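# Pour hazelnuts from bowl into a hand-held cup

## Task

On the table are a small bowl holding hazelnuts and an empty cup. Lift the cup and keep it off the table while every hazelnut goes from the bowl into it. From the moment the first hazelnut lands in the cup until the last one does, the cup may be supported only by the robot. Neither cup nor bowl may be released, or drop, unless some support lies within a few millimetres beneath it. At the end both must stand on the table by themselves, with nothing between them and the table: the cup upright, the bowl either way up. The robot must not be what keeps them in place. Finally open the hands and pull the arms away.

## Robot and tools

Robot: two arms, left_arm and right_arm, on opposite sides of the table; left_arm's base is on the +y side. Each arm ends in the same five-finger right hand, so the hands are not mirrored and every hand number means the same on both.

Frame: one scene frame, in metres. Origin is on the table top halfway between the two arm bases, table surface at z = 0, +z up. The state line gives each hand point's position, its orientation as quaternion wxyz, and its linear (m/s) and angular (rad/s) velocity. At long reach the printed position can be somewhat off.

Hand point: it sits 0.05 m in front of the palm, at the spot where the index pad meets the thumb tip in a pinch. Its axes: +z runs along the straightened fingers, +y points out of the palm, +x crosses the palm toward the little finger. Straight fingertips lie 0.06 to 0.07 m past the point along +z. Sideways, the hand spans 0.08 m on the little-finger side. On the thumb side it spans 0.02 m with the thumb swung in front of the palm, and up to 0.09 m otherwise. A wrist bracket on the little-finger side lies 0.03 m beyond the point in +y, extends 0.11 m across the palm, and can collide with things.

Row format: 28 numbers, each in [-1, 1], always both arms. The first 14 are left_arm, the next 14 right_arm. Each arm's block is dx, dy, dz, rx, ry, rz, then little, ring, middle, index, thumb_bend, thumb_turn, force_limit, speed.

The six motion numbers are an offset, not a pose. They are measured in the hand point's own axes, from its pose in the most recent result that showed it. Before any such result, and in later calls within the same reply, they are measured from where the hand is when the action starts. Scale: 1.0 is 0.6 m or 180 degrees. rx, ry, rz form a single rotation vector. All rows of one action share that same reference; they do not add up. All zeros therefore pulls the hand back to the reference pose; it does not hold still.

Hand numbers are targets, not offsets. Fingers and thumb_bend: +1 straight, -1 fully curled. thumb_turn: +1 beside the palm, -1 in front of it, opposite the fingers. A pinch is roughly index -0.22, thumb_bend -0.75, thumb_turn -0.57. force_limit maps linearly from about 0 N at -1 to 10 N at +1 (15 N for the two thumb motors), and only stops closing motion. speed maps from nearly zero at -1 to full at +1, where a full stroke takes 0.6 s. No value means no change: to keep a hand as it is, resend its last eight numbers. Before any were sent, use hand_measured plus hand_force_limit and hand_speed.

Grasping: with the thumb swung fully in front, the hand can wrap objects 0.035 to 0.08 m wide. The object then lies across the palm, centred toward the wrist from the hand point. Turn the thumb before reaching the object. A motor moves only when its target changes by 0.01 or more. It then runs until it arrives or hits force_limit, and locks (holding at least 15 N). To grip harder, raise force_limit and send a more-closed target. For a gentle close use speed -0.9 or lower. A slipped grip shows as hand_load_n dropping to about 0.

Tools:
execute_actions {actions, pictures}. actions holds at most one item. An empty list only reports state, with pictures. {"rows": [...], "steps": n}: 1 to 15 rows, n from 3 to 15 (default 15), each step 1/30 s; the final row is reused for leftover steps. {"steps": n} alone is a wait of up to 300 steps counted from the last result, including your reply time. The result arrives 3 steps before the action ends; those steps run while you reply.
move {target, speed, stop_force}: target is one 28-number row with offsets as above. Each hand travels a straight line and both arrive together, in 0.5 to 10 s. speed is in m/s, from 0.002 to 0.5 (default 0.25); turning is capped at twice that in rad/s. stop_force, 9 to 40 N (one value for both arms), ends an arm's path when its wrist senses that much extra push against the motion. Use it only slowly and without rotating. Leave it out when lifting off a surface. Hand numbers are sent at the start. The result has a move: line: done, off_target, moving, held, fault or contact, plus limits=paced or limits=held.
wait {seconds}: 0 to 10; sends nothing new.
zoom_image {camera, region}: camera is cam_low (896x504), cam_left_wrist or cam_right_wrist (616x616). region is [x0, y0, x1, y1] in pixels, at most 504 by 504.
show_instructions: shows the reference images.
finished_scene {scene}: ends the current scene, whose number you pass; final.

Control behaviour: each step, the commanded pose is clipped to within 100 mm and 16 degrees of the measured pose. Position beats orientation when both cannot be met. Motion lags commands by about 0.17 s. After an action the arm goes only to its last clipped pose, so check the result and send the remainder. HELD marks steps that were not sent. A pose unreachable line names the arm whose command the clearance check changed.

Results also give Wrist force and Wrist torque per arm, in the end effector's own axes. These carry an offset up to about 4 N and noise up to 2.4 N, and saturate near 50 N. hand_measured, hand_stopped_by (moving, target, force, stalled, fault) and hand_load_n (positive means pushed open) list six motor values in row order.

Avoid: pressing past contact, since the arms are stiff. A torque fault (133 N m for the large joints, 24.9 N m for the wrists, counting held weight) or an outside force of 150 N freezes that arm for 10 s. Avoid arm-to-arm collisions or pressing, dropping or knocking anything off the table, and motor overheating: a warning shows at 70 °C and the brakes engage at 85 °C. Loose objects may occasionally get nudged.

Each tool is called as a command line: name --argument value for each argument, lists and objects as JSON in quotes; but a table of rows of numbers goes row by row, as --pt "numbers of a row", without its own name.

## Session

execute_actions --actions '[]'

Scene clock: 0.00 s of 6600.00 s.
left_arm: end_effector_position=(+0.3293, +0.4888, +0.4709) hand_measured=(+1.000, +1.000, +1.000, +1.000, +1.000, +1.000) hand_load_n=(+0.0, +0.0, +0.0, +0.0, +0.0, +0.0) hand_stopped_by=(target, target, target, target, target, target) hand_force_limit=0.00 hand_speed=-0.80 end_effector_quat_wxyz=(-0.023, +0.281, +0.959, +0.011) end_effector_velocity=(-0.000, +0.000, +0.000) end_effector_angular_velocity=(-0.001, -0.001, -0.001) | right_arm: end_effector_position=(+0.0734, -0.2491, +0.4695) hand_measured=(+1.000, +1.000, +1.000, +1.000, +1.000, +1.000) hand_load_n=(+0.0, +0.0, +0.0, +0.0, +0.0, +0.0) hand_stopped_by=(target, target, target, target, target, target) hand_force_limit=0.00 hand_speed=-0.80 end_effector_quat_wxyz=(-0.005, -0.394, +0.919, -0.005) end_effector_velocity=(-0.000, +0.000, -0.000) end_effector_angular_velocity=(+0.000, +0.001, -0.001)
Joint positions: left_arm=[ 0.579 -1.718  1.369  1.97   1.579 -1.891] | right_arm=[-1.17  -1.728  1.371  1.938  1.58  -1.916]
Joint velocities: left_arm=[-0.001 -0.001 -0.001  0.    -0.     0.   ] | right_arm=[ 0.     0.     0.001 -0.001 -0.     0.001]
Wrist force (N, on the end effector, along its own x y z axes, offset not removed): no reading
Wrist torque (N m, same axes, about the end effector's origin, offset not removed): no reading
Hand target (left_arm): +0.329, +0.489, +0.471; -0.023, +0.281, +0.959, +0.011
Hand target (right_arm): +0.073, -0.249, +0.469; -0.005, -0.394, +0.919, -0.005

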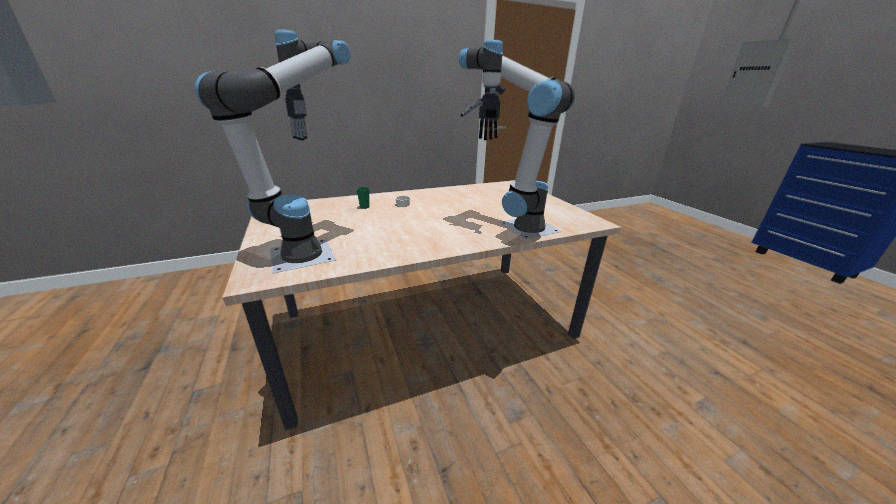

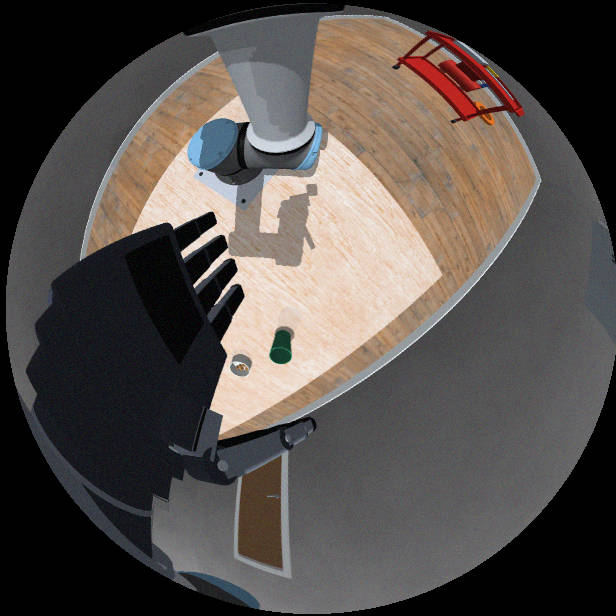

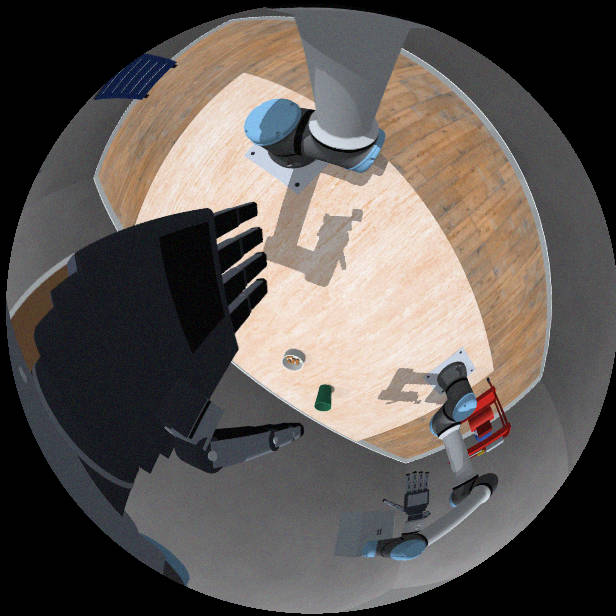

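zoom_image --camera "cam_low" --region '[320, 160, 450, 230]'

Region (320, 160, 450, 230) of cam_low's 896x504 image, scaled by 3.877, with more detail than that image has; it fills the top 271 rows of this view, and the rest is white.

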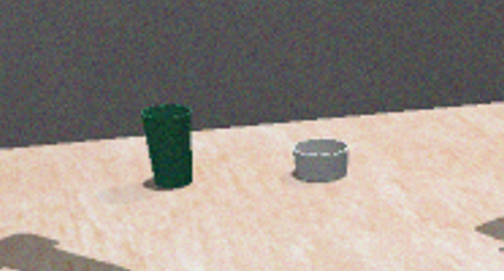

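move --target '[-0.05,-0.05,0.167,0,0,-0.78, 1,1,1,1,1,-1,0,0, -0.25,-0.15,0.15,0,0,-0.8, 1,1,1,1,1,-1,0,0]' --speed 0.5

Scene clock: 4.73 s of 6600.00 s.
left_arm: end_effector_position=(+0.3347, +0.4507, +0.3693) hand_measured=(+1.000, +1.000, +1.000, +1.000, +1.000, -1.000) hand_load_n=(+0.0, +0.0, +0.0, +0.0, +0.0, +0.0) hand_stopped_by=(target, target, target, target, target, target) hand_force_limit=0.00 hand_speed=0.00 end_effector_quat_wxyz=(-0.002, +0.807, -0.590, -0.026) end_effector_velocity=(-0.000, +0.000, -0.000) end_effector_angular_velocity=(+0.001, -0.002, +0.010) | right_arm: end_effector_position=(+0.2414, -0.2033, +0.3782) hand_measured=(+1.000, +1.000, +1.000, +1.000, +1.000, -1.000) hand_load_n=(+0.0, +0.0, +0.0, +0.0, +0.0, +0.0) hand_stopped_by=(target, target, target, target, target, target) hand_force_limit=0.00 hand_speed=0.00 end_effector_quat_wxyz=(+0.006, +0.996, +0.090, -0.003) end_effector_velocity=(+0.001, -0.000, -0.000) end_effector_angular_velocity=(+0.001, +0.001, +0.012)
Joint positions: left_arm=[ 0.859 -1.43   1.359  1.693  1.565 -4.06 ] | right_arm=[-0.986 -1.149  0.954  1.777  1.578 -4.244]
Joint velocities: left_arm=[ 0.    -0.002  0.002 -0.001 -0.001 -0.01 ] | right_arm=[-0.001 -0.001  0.001 -0.    -0.001 -0.013]
Wrist force (N, on the end effector, along its own x y z axes, offset not removed): left_arm=[0.9 2.1 0.1] | right_arm=[0.2 1.9 1.0]
Wrist torque (N m, same axes, about the end effector's origin, offset not removed): left_arm=[0.33 -0.35 0.02] | right_arm=[0.22 -0.16 0.01]
Hand target (left_arm): +0.335, +0.451, +0.369; -0.002, +0.807, -0.589, -0.026
Hand target (right_arm): +0.241, -0.203, +0.378; +0.006, +0.996, +0.091, -0.003
Off the commanded pose (left_arm): 0.000 m, 0 deg.
Off the commanded pose (right_arm): 0.000 m, 0 deg.
Kept back: nothing.
move: done

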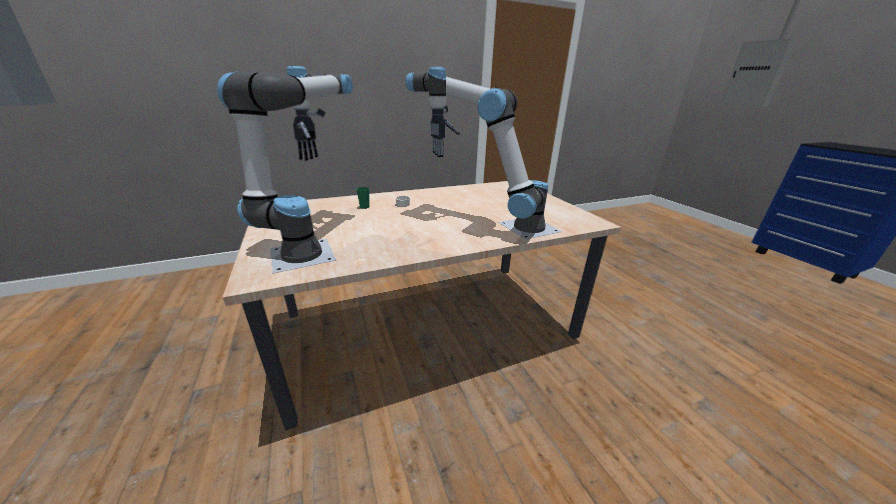

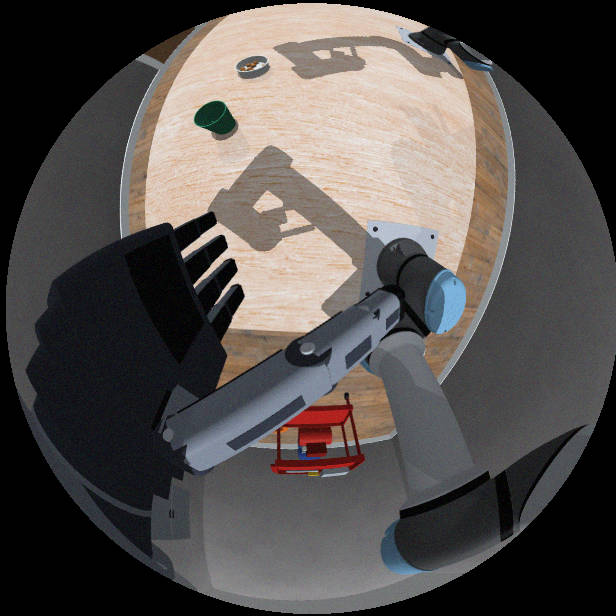

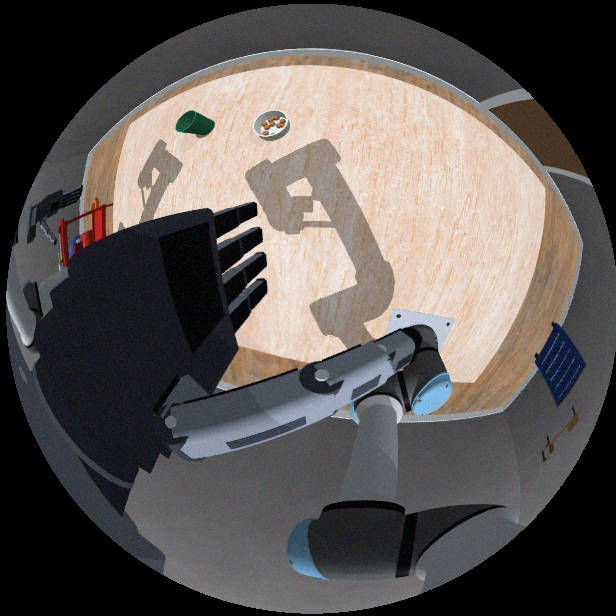

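move --target '[0.417,-0.187,0.518,0.124,0.5054,-0.1158, 1,1,1,1,1,-1,0,0, 0.34,-0.2255,0.567,0.1533,0.4865,-0.1488, 1,1,1,1,1,-1,0,0]' --speed 0.45

Scene clock: 7.90 s of 6600.00 s.
left_arm: end_effector_position=(+0.5058, +0.2572, +0.0447) hand_measured=(+1.000, +1.000, +1.000, +1.000, +1.000, -1.000) hand_load_n=(+0.0, +0.0, +0.0, +0.0, +0.0, +0.0) hand_stopped_by=(target, target, target, target, target, target) hand_force_limit=0.00 hand_speed=0.00 end_effector_quat_wxyz=(+0.270, +0.653, -0.272, +0.653) end_effector_velocity=(+0.001, -0.001, -0.000) end_effector_angular_velocity=(-0.010, -0.009, +0.004) | right_arm: end_effector_position=(+0.4158, -0.0372, +0.0351) hand_measured=(+1.000, +1.000, +1.000, +1.000, +1.000, -1.000) hand_load_n=(+0.0, +0.0, +0.0, +0.0, +0.0, +0.0) hand_stopped_by=(target, target, target, target, target, target) hand_force_limit=0.00 hand_speed=0.00 end_effector_quat_wxyz=(-0.271, +0.654, +0.270, +0.653) end_effector_velocity=(+0.000, +0.000, -0.001) end_effector_angular_velocity=(+0.004, -0.003, +0.001)
Joint positions: left_arm=[ 0.909 -1.138  2.393 -1.254  1.798 -4.71 ] | right_arm=[-0.958 -1.011  2.153 -1.142  1.463 -4.71 ]
Joint velocities: left_arm=[-0.003  0.011  0.002 -0.027 -0.007 -0.003] | right_arm=[-0.001  0.006  0.001 -0.012 -0.002  0.001]
Wrist force (N, on the end effector, along its own x y z axes, offset not removed): left_arm=[2.4 4.4 -0.6] | right_arm=[-0.1 -0.9 1.8]
Wrist torque (N m, same axes, about the end effector's origin, offset not removed): left_arm=[0.85 -0.49 0.19] | right_arm=[-0.23 -0.23 -0.01]
Hand target (left_arm): +0.506, +0.257, +0.045; +0.270, +0.653, -0.271, +0.653
Hand target (right_arm): +0.416, -0.037, +0.035; -0.271, +0.653, +0.270, +0.653
Off the commanded pose (left_arm): 0.001 m, 0 deg.
Off the commanded pose (right_arm): 0.001 m, 0 deg.
Kept back: nothing.
move: done; limits=paced

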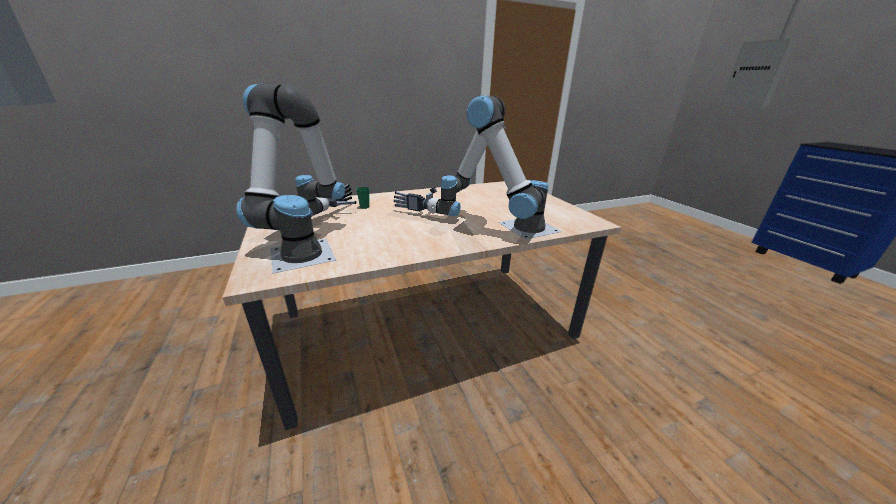

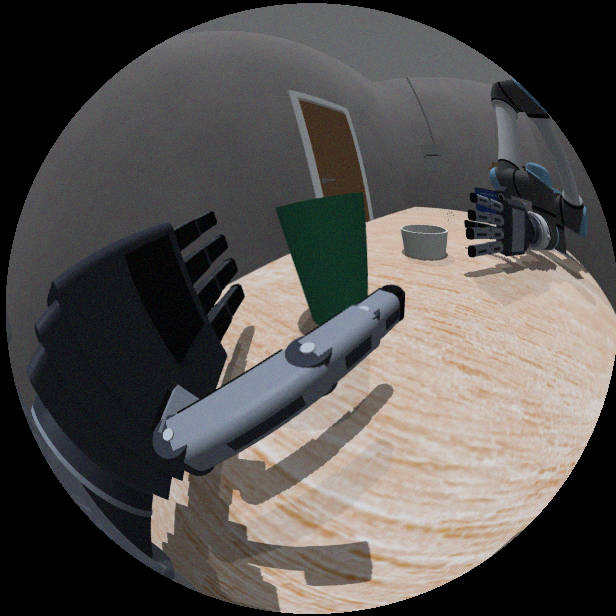

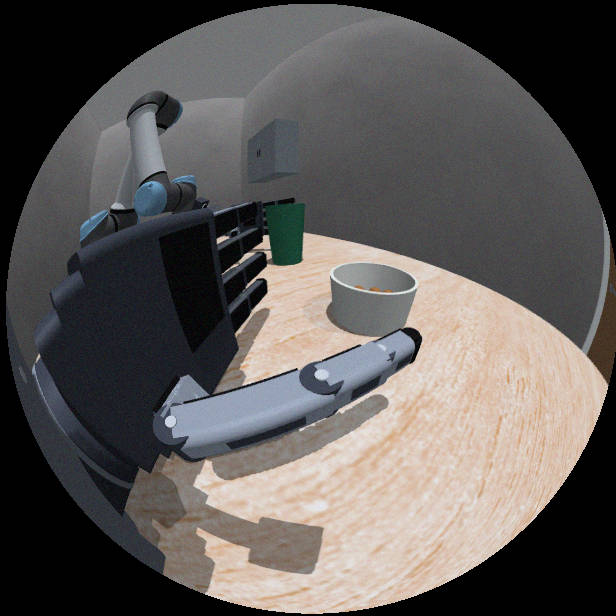

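move --target '[-0.016,0.03,0.06,0,0,0, 1,1,1,1,1,-1,0,0, -0.029,0.042,0.04,0,0,0, 1,1,1,1,1,-1,0,0]' --speed 0.1

Scene clock: 9.17 s of 6600.00 s.
left_arm: end_effector_position=(+0.5185, +0.2192, +0.0351) hand_measured=(+1.000, +1.000, +1.000, +1.000, +1.000, -1.000) hand_load_n=(+0.0, +0.0, +0.0, +0.0, +0.0, +0.0) hand_stopped_by=(target, target, target, target, target, target) hand_force_limit=0.00 hand_speed=0.00 end_effector_quat_wxyz=(+0.270, +0.653, -0.272, +0.653) end_effector_velocity=(+0.001, -0.002, -0.001) end_effector_angular_velocity=(+0.000, +0.001, +0.001) | right_arm: end_effector_position=(+0.4503, -0.0381, +0.0177) hand_measured=(+1.000, +1.000, +1.000, +1.000, +1.000, -1.000) hand_load_n=(+0.0, +0.0, +0.0, +0.0, +0.0, +0.0) hand_stopped_by=(target, target, target, target, target, target) hand_force_limit=0.00 hand_speed=0.00 end_effector_quat_wxyz=(-0.271, +0.654, +0.270, +0.653) end_effector_velocity=(+0.002, +0.000, -0.001) end_effector_angular_velocity=(-0.000, -0.001, +0.001)
Joint positions: left_arm=[ 0.831 -1.085  2.336 -1.25   1.72  -4.71 ] | right_arm=[-1.012 -0.944  2.097 -1.152  1.409 -4.71 ]
Joint velocities: left_arm=[-0.003  0.004 -0.004  0.001 -0.004 -0.   ] | right_arm=[-0.002  0.005 -0.004 -0.001 -0.003 -0.001]
Wrist force (N, on the end effector, along its own x y z axes, offset not removed): left_arm=[0.2 4.8 -0.4] | right_arm=[0.7 2.3 0.1]
Wrist torque (N m, same axes, about the end effector's origin, offset not removed): left_arm=[0.86 -0.19 0.02] | right_arm=[0.43 -0.24 -0.02]
Hand target (left_arm): +0.519, +0.219, +0.035; +0.270, +0.653, -0.272, +0.653
Hand target (right_arm): +0.451, -0.038, +0.018; -0.271, +0.654, +0.270, +0.653
Off the commanded pose (left_arm): 0.000 m, 0 deg.
Off the commanded pose (right_arm): 0.000 m, 0 deg.
Kept back: nothing.
move: done

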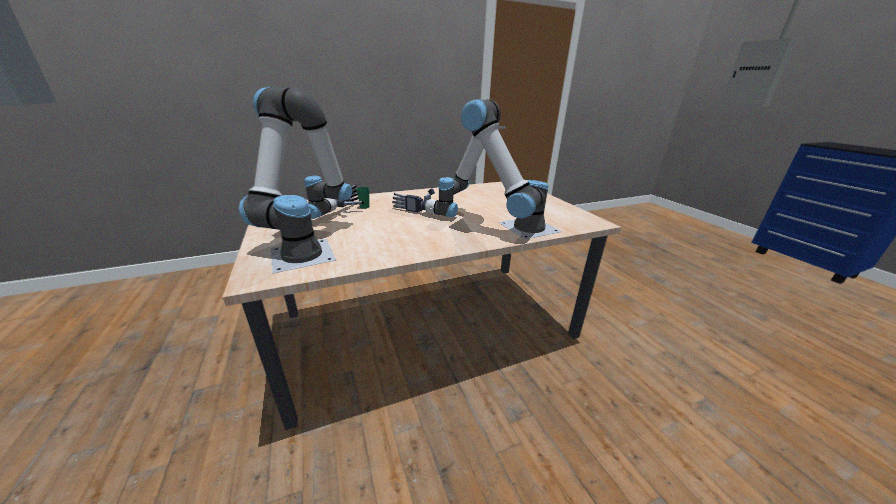

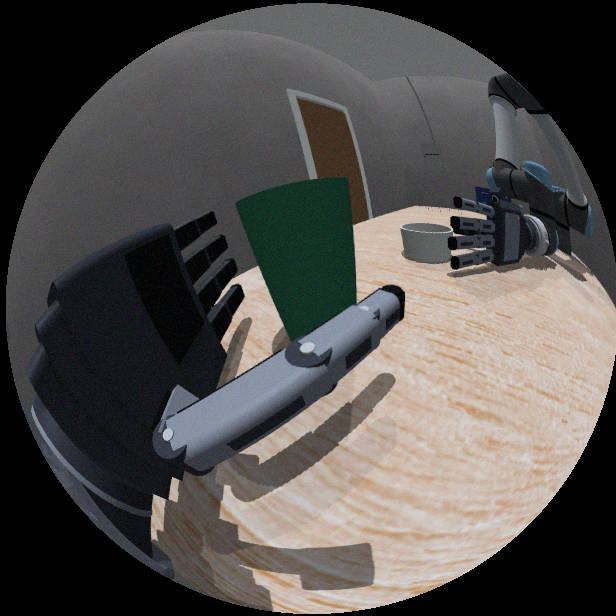

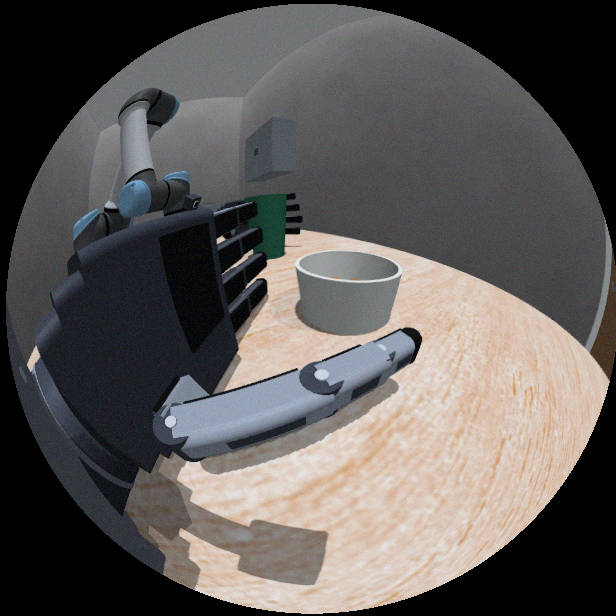

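move --target '[0,0.039,0.079,0,0,0, 1,1,1,1,1,-1,0,0, -0.001,0.042,0.09,0,0,0, 1,1,1,1,1,-1,0,0]' --speed 0.08 --stop_force 10

move --target '[0,0,0,0,0,0, -0.6,-0.6,-0.6,-0.6,-0.7,-1,0.2,-0.6, 0,0,0.004,0,0,0, 1,1,-0.2,-0.2,0.9,-1,0,-0.6]' --speed 0.03

Scene clock: 10.60 s of 6600.00 s.
left_arm: end_effector_position=(+0.5354, +0.1693, +0.0351) hand_measured=(+1.000, +1.000, +1.000, +1.000, +1.000, -1.000) hand_load_n=(+0.0, +0.0, +0.0, +0.0, +0.0, +0.0) hand_stopped_by=(target, target, target, target, target, target) hand_force_limit=0.00 hand_speed=0.00 end_effector_quat_wxyz=(+0.270, +0.653, -0.272, +0.653) end_effector_velocity=(+0.001, -0.002, -0.000) end_effector_angular_velocity=(+0.001, -0.000, +0.000) | right_arm: end_effector_position=(+0.5061, -0.0178, +0.0171) hand_measured=(+1.000, +1.000, +1.000, +1.000, +1.000, -1.000) hand_load_n=(+0.0, +0.0, +0.0, +0.0, +0.0, +0.0) hand_stopped_by=(target, target, target, target, target, target) hand_force_limit=0.00 hand_speed=0.00 end_effector_quat_wxyz=(-0.271, +0.654, +0.270, +0.653) end_effector_velocity=(+0.003, +0.000, +0.001) end_effector_angular_velocity=(+0.002, -0.002, -0.002)
Joint positions: left_arm=[ 0.748 -1.05   2.246 -1.196  1.637 -4.71 ] | right_arm=[-1.046 -0.881  1.943 -1.062  1.374 -4.71 ]
Joint velocities: left_arm=[-0.002  0.001 -0.004  0.003 -0.003  0.001] | right_arm=[-0.002  0.001 -0.006  0.003 -0.     0.001]
Wrist force (N, on the end effector, along its own x y z axes, offset not removed): left_arm=[-1.4 2.7 1.9] | right_arm=[-0.5 0.5 -1.5]
Wrist torque (N m, same axes, about the end effector's origin, offset not removed): left_arm=[0.17 0.04 -0.13] | right_arm=[0.17 0.05 -0.08]
Hand target (left_arm): +0.535, +0.169, +0.035; +0.270, +0.653, -0.272, +0.653
Hand target (right_arm): +0.506, -0.018, +0.017; -0.271, +0.654, +0.270, +0.653
Off the commanded pose (left_arm): 0.000 m, 0 deg.
Off the commanded pose (right_arm): 0.000 m, 0 deg.
Kept back: nothing.
move: done

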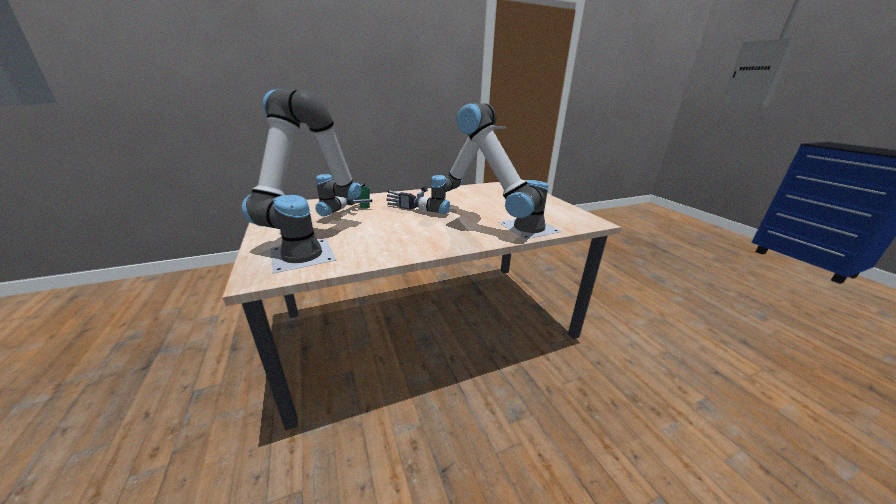

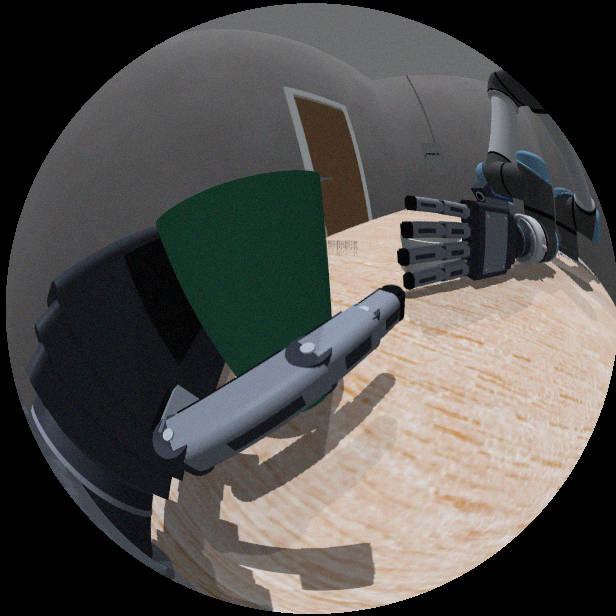

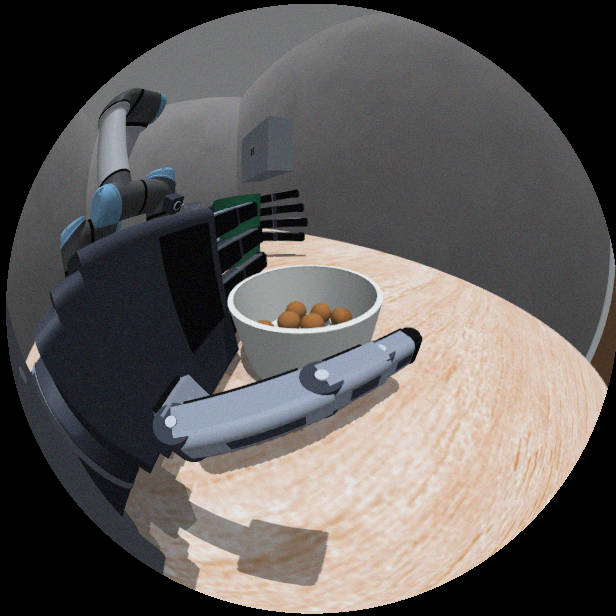

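Scene clock: 12.60 s of 6600.00 s.
left_arm: end_effector_position=(+0.5354, +0.1693, +0.0351) hand_measured=(-0.152, -0.128, -0.128, -0.108, +0.362, -1.000) hand_load_n=(+7.5, +4.5, +6.0, +2.0, +14.5, +9.0) hand_stopped_by=(force, force, force, force, force, target) hand_force_limit=0.20 hand_speed=-0.60 end_effector_quat_wxyz=(+0.270, +0.653, -0.272, +0.653) end_effector_velocity=(-0.000, -0.000, -0.000) end_effector_angular_velocity=(+0.001, +0.000, -0.001) | right_arm: end_effector_position=(+0.5078, -0.0161, +0.0171) hand_measured=(+1.000, +1.000, +0.360, +0.294, +0.906, -1.000) hand_load_n=(+0.0, +0.0, +1.0, +8.0, +9.5, +0.5) hand_stopped_by=(target, target, force, force, target, target) hand_force_limit=0.00 hand_speed=-0.60 end_effector_quat_wxyz=(-0.271, +0.654, +0.270, +0.653) end_effector_velocity=(+0.001, -0.000, +0.000) end_effector_angular_velocity=(+0.001, +0.000, -0.001)
Joint positions: left_arm=[ 0.748 -1.05   2.246 -1.196  1.637 -4.71 ] | right_arm=[-1.045 -0.878  1.936 -1.058  1.375 -4.71 ]
Joint velocities: left_arm=[-0.001  0.     0.    -0.    -0.     0.   ] | right_arm=[-0.001  0.    -0.002  0.001  0.     0.001]
Wrist force (N, on the end effector, along its own x y z axes, offset not removed): left_arm=[4.2 4.3 -1.2] | right_arm=[1.4 1.3 -1.8]
Wrist torque (N m, same axes, about the end effector's origin, offset not removed): left_arm=[0.33 -0.16 -0.06] | right_arm=[0.29 -0.17 0.24]
Hand target (left_arm): +0.535, +0.169, +0.035; +0.270, +0.653, -0.272, +0.653
Hand target (right_arm): +0.508, -0.016, +0.017; -0.271, +0.654, +0.270, +0.653
Off the commanded pose (left_arm): 0.000 m, 0 deg.
Off the commanded pose (right_arm): 0.000 m, 0 deg.
Kept back: nothing.
move: done

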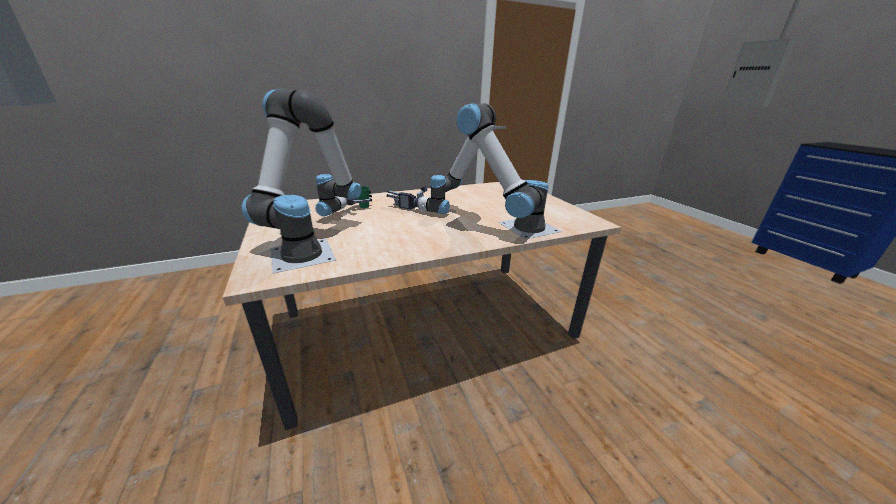

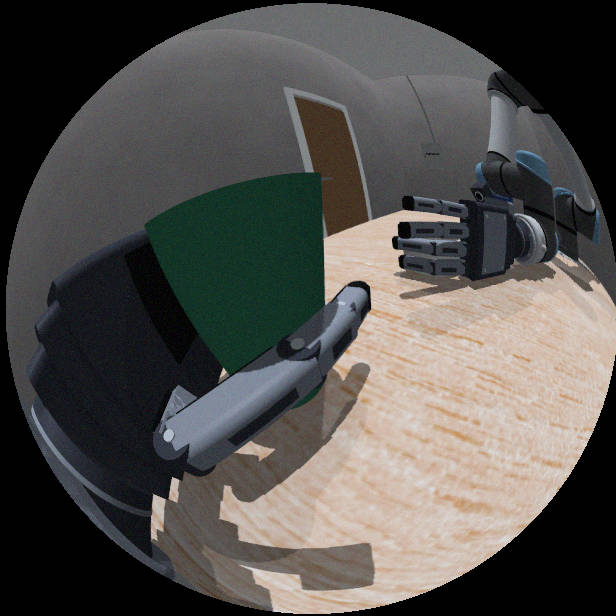

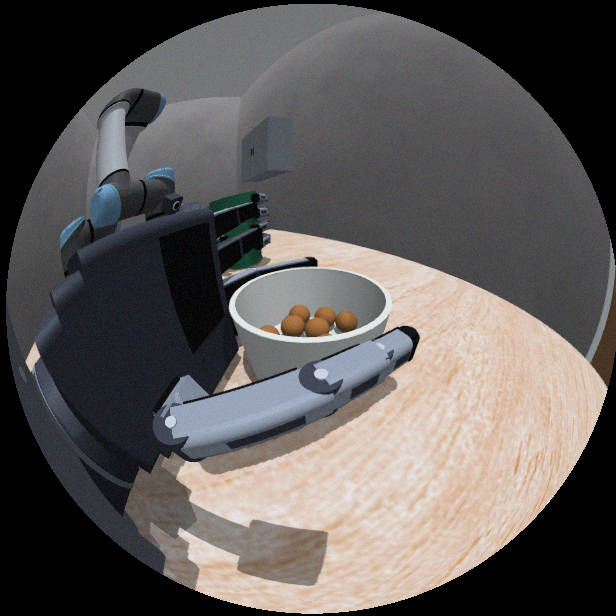

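move --target '[0.05,0,0,0,0,0, -0.6,-0.6,-0.6,-0.6,-0.7,-1,0.2,-0.6, -0.001,0.012,0.02,0,0,0, 1,1,0.55,0.5,1,-1,0,0.5]' --speed 0.05

move --target '[0,0,0,0,0,0, -0.6,-0.6,-0.6,-0.6,-0.7,-1,0.2,-0.6, 0,0.003,0.004,0,0,0, 1,1,-0.2,-0.2,1,-1,0.1,-0.7]' --speed 0.01

Scene clock: 13.83 s of 6600.00 s.
left_arm: end_effector_position=(+0.5353, +0.1693, +0.0650) hand_measured=(-0.152, -0.128, -0.128, -0.108, +0.362, -1.000) hand_load_n=(+7.0, +4.0, +6.0, +3.0, +14.0, +10.5) hand_stopped_by=(force, force, force, force, force, target) hand_force_limit=0.20 hand_speed=-0.60 end_effector_quat_wxyz=(+0.270, +0.653, -0.272, +0.653) end_effector_velocity=(+0.000, -0.000, +0.002) end_effector_angular_velocity=(+0.000, -0.001, -0.001) | right_arm: end_effector_position=(+0.5213, -0.0127, +0.0165) hand_measured=(+1.000, +1.000, +0.550, +0.500, +1.000, -1.000) hand_load_n=(+0.0, +0.0, +0.0, +0.0, +0.0, +0.0) hand_stopped_by=(target, target, target, target, target, target) hand_force_limit=0.00 hand_speed=0.50 end_effector_quat_wxyz=(-0.271, +0.654, +0.270, +0.653) end_effector_velocity=(+0.001, -0.000, +0.001) end_effector_angular_velocity=(+0.000, -0.001, -0.002)
Joint positions: left_arm=[ 0.748 -1.132  2.242 -1.11   1.637 -4.71 ] | right_arm=[-1.055 -0.862  1.901 -1.039  1.366 -4.71 ]
Joint velocities: left_arm=[ 0.    -0.005 -0.001  0.005  0.001  0.001] | right_arm=[-0.    -0.001 -0.001  0.001  0.002 -0.   ]
Wrist force (N, on the end effector, along its own x y z axes, offset not removed): left_arm=[-0.8 3.3 0.2] | right_arm=[1.0 0.6 -0.5]
Wrist torque (N m, same axes, about the end effector's origin, offset not removed): left_arm=[0.47 -0.17 0.07] | right_arm=[0.31 -0.22 -0.08]
Hand target (left_arm): +0.535, +0.169, +0.065; +0.270, +0.653, -0.272, +0.653
Hand target (right_arm): +0.521, -0.013, +0.016; -0.271, +0.654, +0.270, +0.653
Off the commanded pose (left_arm): 0.000 m, 0 deg.
Off the commanded pose (right_arm): 0.000 m, 0 deg.
Kept back: nothing.
move: done

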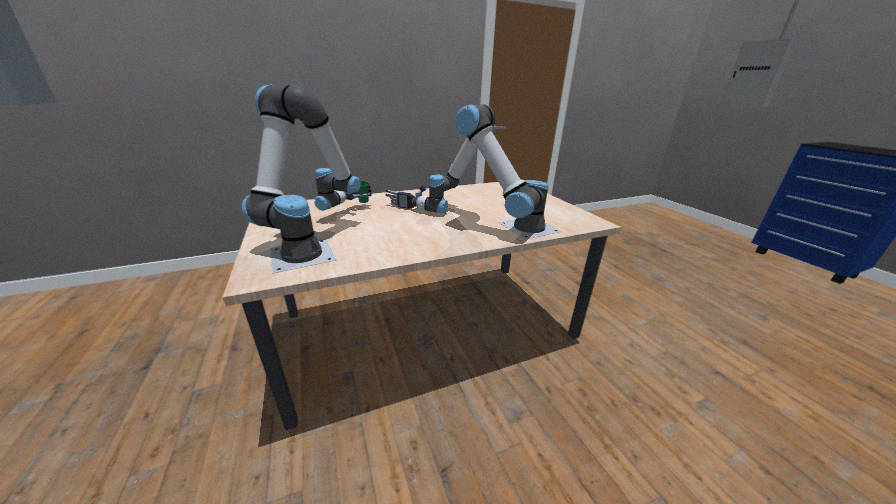

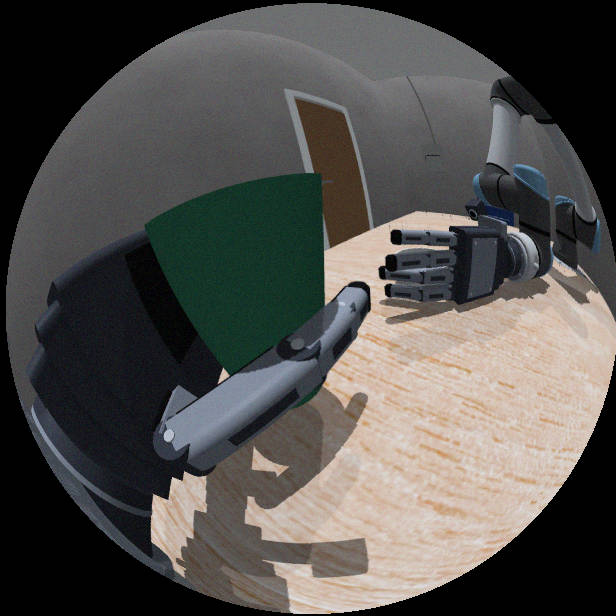

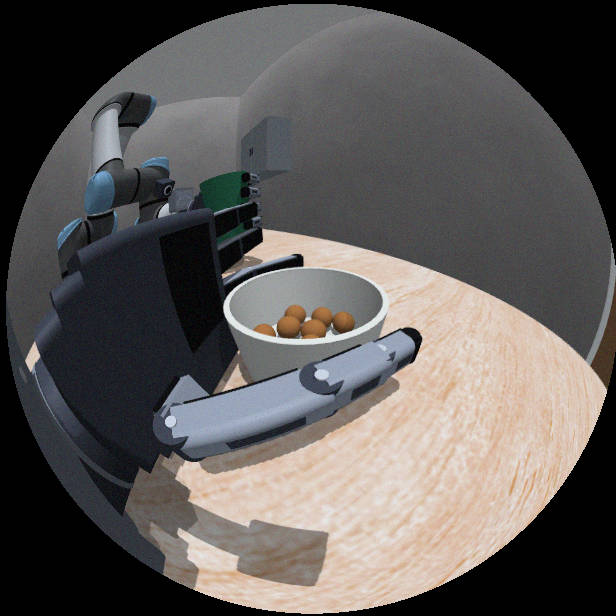

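Scene clock: 14.60 s of 6600.00 s.
left_arm: end_effector_position=(+0.5353, +0.1693, +0.0650) hand_measured=(-0.152, -0.128, -0.128, -0.108, +0.362, -1.000) hand_load_n=(+7.0, +4.0, +6.0, +3.0, +14.0, +10.5) hand_stopped_by=(force, force, force, force, force, target) hand_force_limit=0.20 hand_speed=-0.60 end_effector_quat_wxyz=(+0.270, +0.653, -0.272, +0.653) end_effector_velocity=(+0.000, +0.000, -0.000) end_effector_angular_velocity=(+0.000, +0.000, +0.001) | right_arm: end_effector_position=(+0.5242, -0.0123, +0.0165) hand_measured=(+1.000, +1.000, +0.304, +0.254, +1.002, -1.000) hand_load_n=(+0.0, +0.0, +7.5, +7.5, +3.0, +0.5) hand_stopped_by=(target, target, force, force, target, target) hand_force_limit=0.10 hand_speed=-0.70 end_effector_quat_wxyz=(-0.271, +0.654, +0.270, +0.653) end_effector_velocity=(+0.000, +0.000, -0.001) end_effector_angular_velocity=(-0.001, +0.000, +0.000)
Joint positions: left_arm=[ 0.748 -1.132  2.242 -1.11   1.637 -4.71 ] | right_arm=[-1.058 -0.859  1.894 -1.035  1.363 -4.71 ]
Joint velocities: left_arm=[ 0.001  0.     0.     0.    -0.001  0.   ] | right_arm=[-0.     0.002 -0.002  0.001 -0.    -0.   ]
Wrist force (N, on the end effector, along its own x y z axes, offset not removed): left_arm=[0.0 1.4 -1.3] | right_arm=[-0.1 -0.7 0.5]
Wrist torque (N m, same axes, about the end effector's origin, offset not removed): left_arm=[0.32 0.02 0.00] | right_arm=[-0.09 -0.12 -0.25]
Hand target (left_arm): +0.535, +0.169, +0.065; +0.270, +0.653, -0.272, +0.653
Hand target (right_arm): +0.524, -0.012, +0.016; -0.271, +0.654, +0.270, +0.653
Off the commanded pose (left_arm): 0.000 m, 0 deg.
Off the commanded pose (right_arm): 0.000 m, 0 deg.
Kept back: nothing.
move: done

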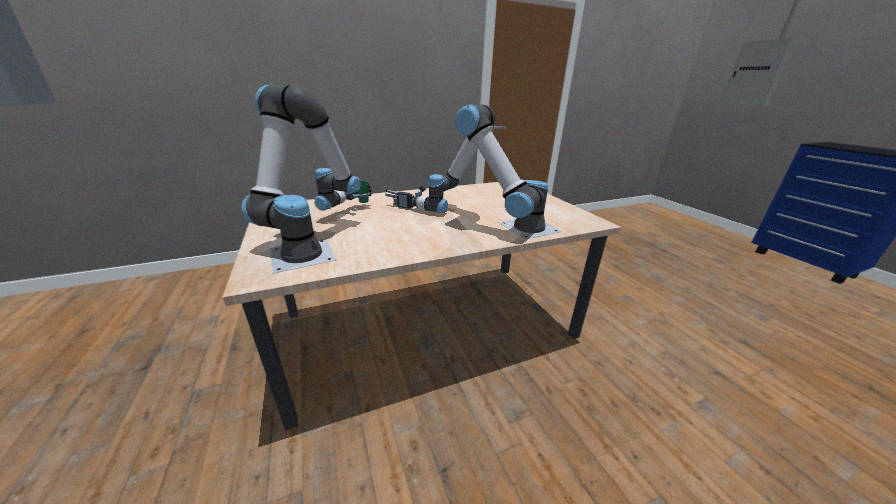

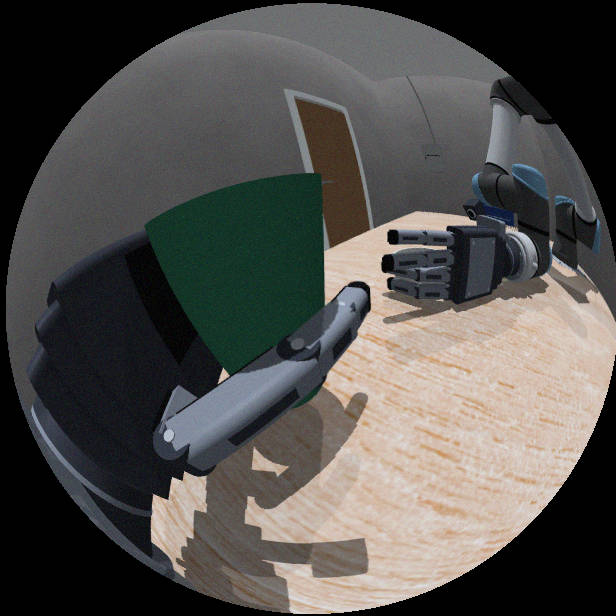

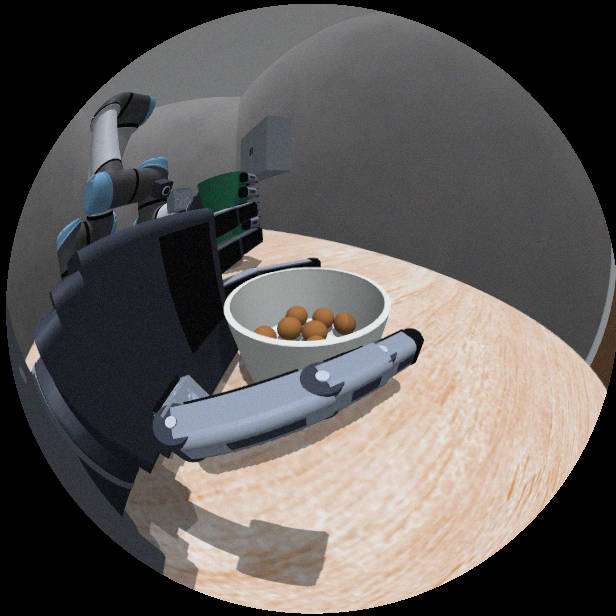

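execute_actions --actions '[]'

Scene clock: 15.13 s of 6600.00 s.
left_arm: end_effector_position=(+0.5353, +0.1693, +0.0650) hand_measured=(-0.152, -0.128, -0.128, -0.108, +0.362, -1.000) hand_load_n=(+7.0, +4.0, +6.0, +3.0, +14.0, +10.5) hand_stopped_by=(force, force, force, force, force, target) hand_force_limit=0.20 hand_speed=-0.60 end_effector_quat_wxyz=(+0.270, +0.653, -0.272, +0.653) end_effector_velocity=(-0.000, -0.000, +0.000) end_effector_angular_velocity=(-0.000, -0.001, -0.001) | right_arm: end_effector_position=(+0.5243, -0.0122, +0.0165) hand_measured=(+1.000, +1.000, +0.304, +0.254, +1.002, -1.000) hand_load_n=(+0.0, +0.0, +7.5, +7.5, +3.0, +0.5) hand_stopped_by=(target, target, force, force, target, target) hand_force_limit=0.10 hand_speed=-0.70 end_effector_quat_wxyz=(-0.271, +0.654, +0.270, +0.653) end_effector_velocity=(+0.001, -0.000, +0.001) end_effector_angular_velocity=(+0.001, -0.002, -0.002)
Joint positions: left_arm=[ 0.748 -1.132  2.242 -1.11   1.637 -4.71 ] | right_arm=[-1.058 -0.859  1.893 -1.034  1.363 -4.71 ]
Joint velocities: left_arm=[-0.001 -0.001  0.    -0.    -0.     0.   ] | right_arm=[-0.001 -0.001 -0.    -0.001  0.001 -0.   ]
Wrist force (N, on the end effector, along its own x y z axes, offset not removed): left_arm=[-0.2 0.6 -0.3] | right_arm=[-0.1 -0.9 -1.6]
Wrist torque (N m, same axes, about the end effector's origin, offset not removed): left_arm=[0.12 -0.07 0.00] | right_arm=[0.01 0.13 -0.26]
Hand target (left_arm): +0.535, +0.169, +0.065; +0.270, +0.653, -0.272, +0.653
Hand target (right_arm): +0.524, -0.012, +0.016; -0.271, +0.654, +0.270, +0.653
Off the commanded pose (left_arm): 0.000 m, 0 deg.
Off the commanded pose (right_arm): 0.000 m, 0 deg.
Kept back: nothing.
Steps of this call (steps 1 to 16: nothing new was sent). Readings (end_effector_position | what the end effector reports):
1: left_arm (+0.5353, +0.1693, +0.0650) | right_arm (+0.5242, -0.0123, +0.0165) | left_arm hand_measured=(-0.152, -0.128, -0.128, -0.108, +0.362, -1.000) hand_load_n=(+7.0, +4.0, +6.0, +3.0, +14.0, +10.5) hand_stopped_by=(force, force, force, force, force, target) hand_force_limit=0.20 hand_speed=-0.60 | right_arm hand_measured=(+1.000, +1.000, +0.304, +0.254, +1.002, -1.000) hand_load_n=(+0.0, +0.0, +7.5, +7.5, +3.0, +0.5) hand_stopped_by=(target, target, force, force, target, target) hand_force_limit=0.10 hand_speed=-0.70
2: left_arm (+0.5353, +0.1693, +0.0650) | right_arm (+0.5243, -0.0123, +0.0165) | left_arm hand_measured=(-0.152, -0.128, -0.128, -0.108, +0.362, -1.000) hand_load_n=(+7.0, +4.0, +6.0, +3.0, +14.0, +10.5) hand_stopped_by=(force, force, force, force, force, target) hand_force_limit=0.20 hand_speed=-0.60 | right_arm hand_measured=(+1.000, +1.000, +0.304, +0.254, +1.002, -1.000) hand_load_n=(+0.0, +0.0, +7.5, +7.5, +3.0, +0.5) hand_stopped_by=(target, target, force, force, target, target) hand_force_limit=0.10 hand_speed=-0.70
4: left_arm (+0.5353, +0.1693, +0.0650) | right_arm (+0.5243, -0.0123, +0.0165) | left_arm hand_measured=(-0.152, -0.128, -0.128, -0.108, +0.362, -1.000) hand_load_n=(+7.0, +4.0, +6.0, +3.0, +14.0, +10.5) hand_stopped_by=(force, force, force, force, force, target) hand_force_limit=0.20 hand_speed=-0.60 | right_arm hand_measured=(+1.000, +1.000, +0.304, +0.254, +1.002, -1.000) hand_load_n=(+0.0, +0.0, +7.5, +7.5, +3.0, +0.5) hand_stopped_by=(target, target, force, force, target, target) hand_force_limit=0.10 hand_speed=-0.70
8: left_arm (+0.5353, +0.1693, +0.0650) | right_arm (+0.5243, -0.0122, +0.0165) | left_arm hand_measured=(-0.152, -0.128, -0.128, -0.108, +0.362, -1.000) hand_load_n=(+7.0, +4.0, +6.0, +3.0, +14.0, +10.5) hand_stopped_by=(force, force, force, force, force, target) hand_force_limit=0.20 hand_speed=-0.60 | right_arm hand_measured=(+1.000, +1.000, +0.304, +0.254, +1.002, -1.000) hand_load_n=(+0.0, +0.0, +7.5, +7.5, +3.0, +0.5) hand_stopped_by=(target, target, force, force, target, target) hand_force_limit=0.10 hand_speed=-0.70
16: the state above

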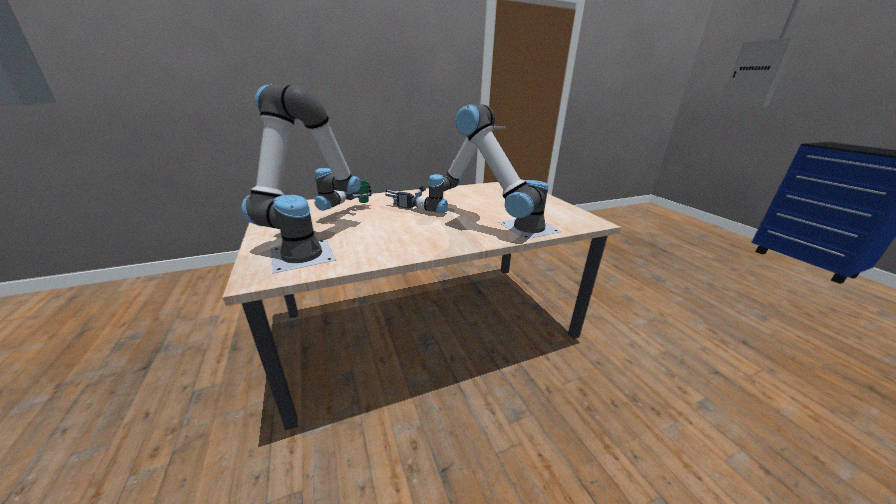

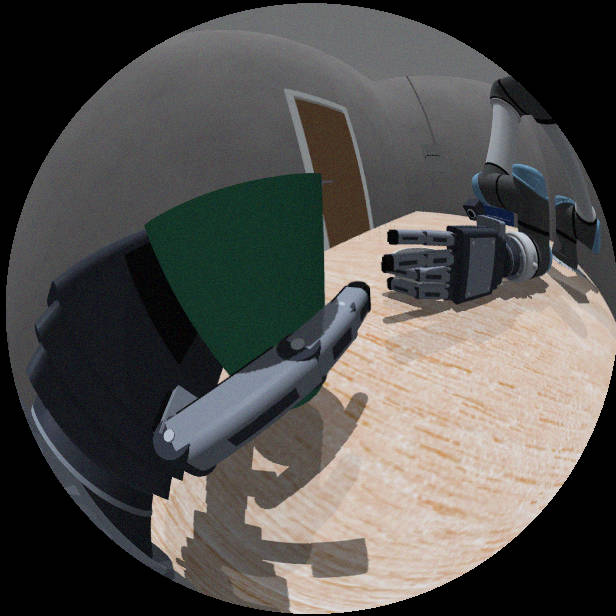

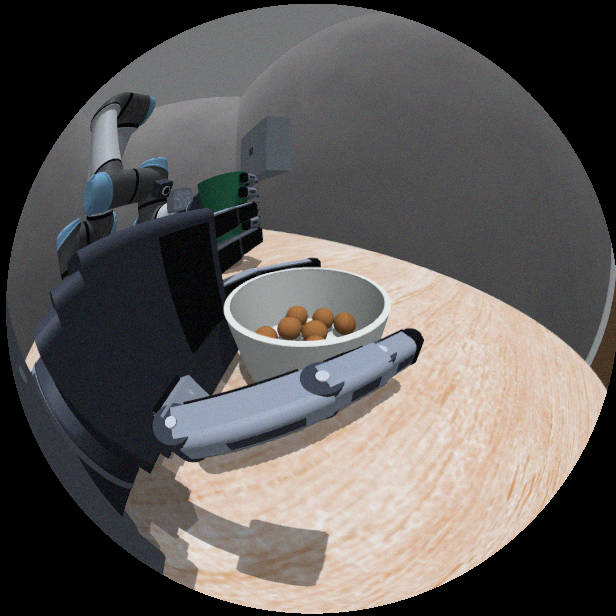

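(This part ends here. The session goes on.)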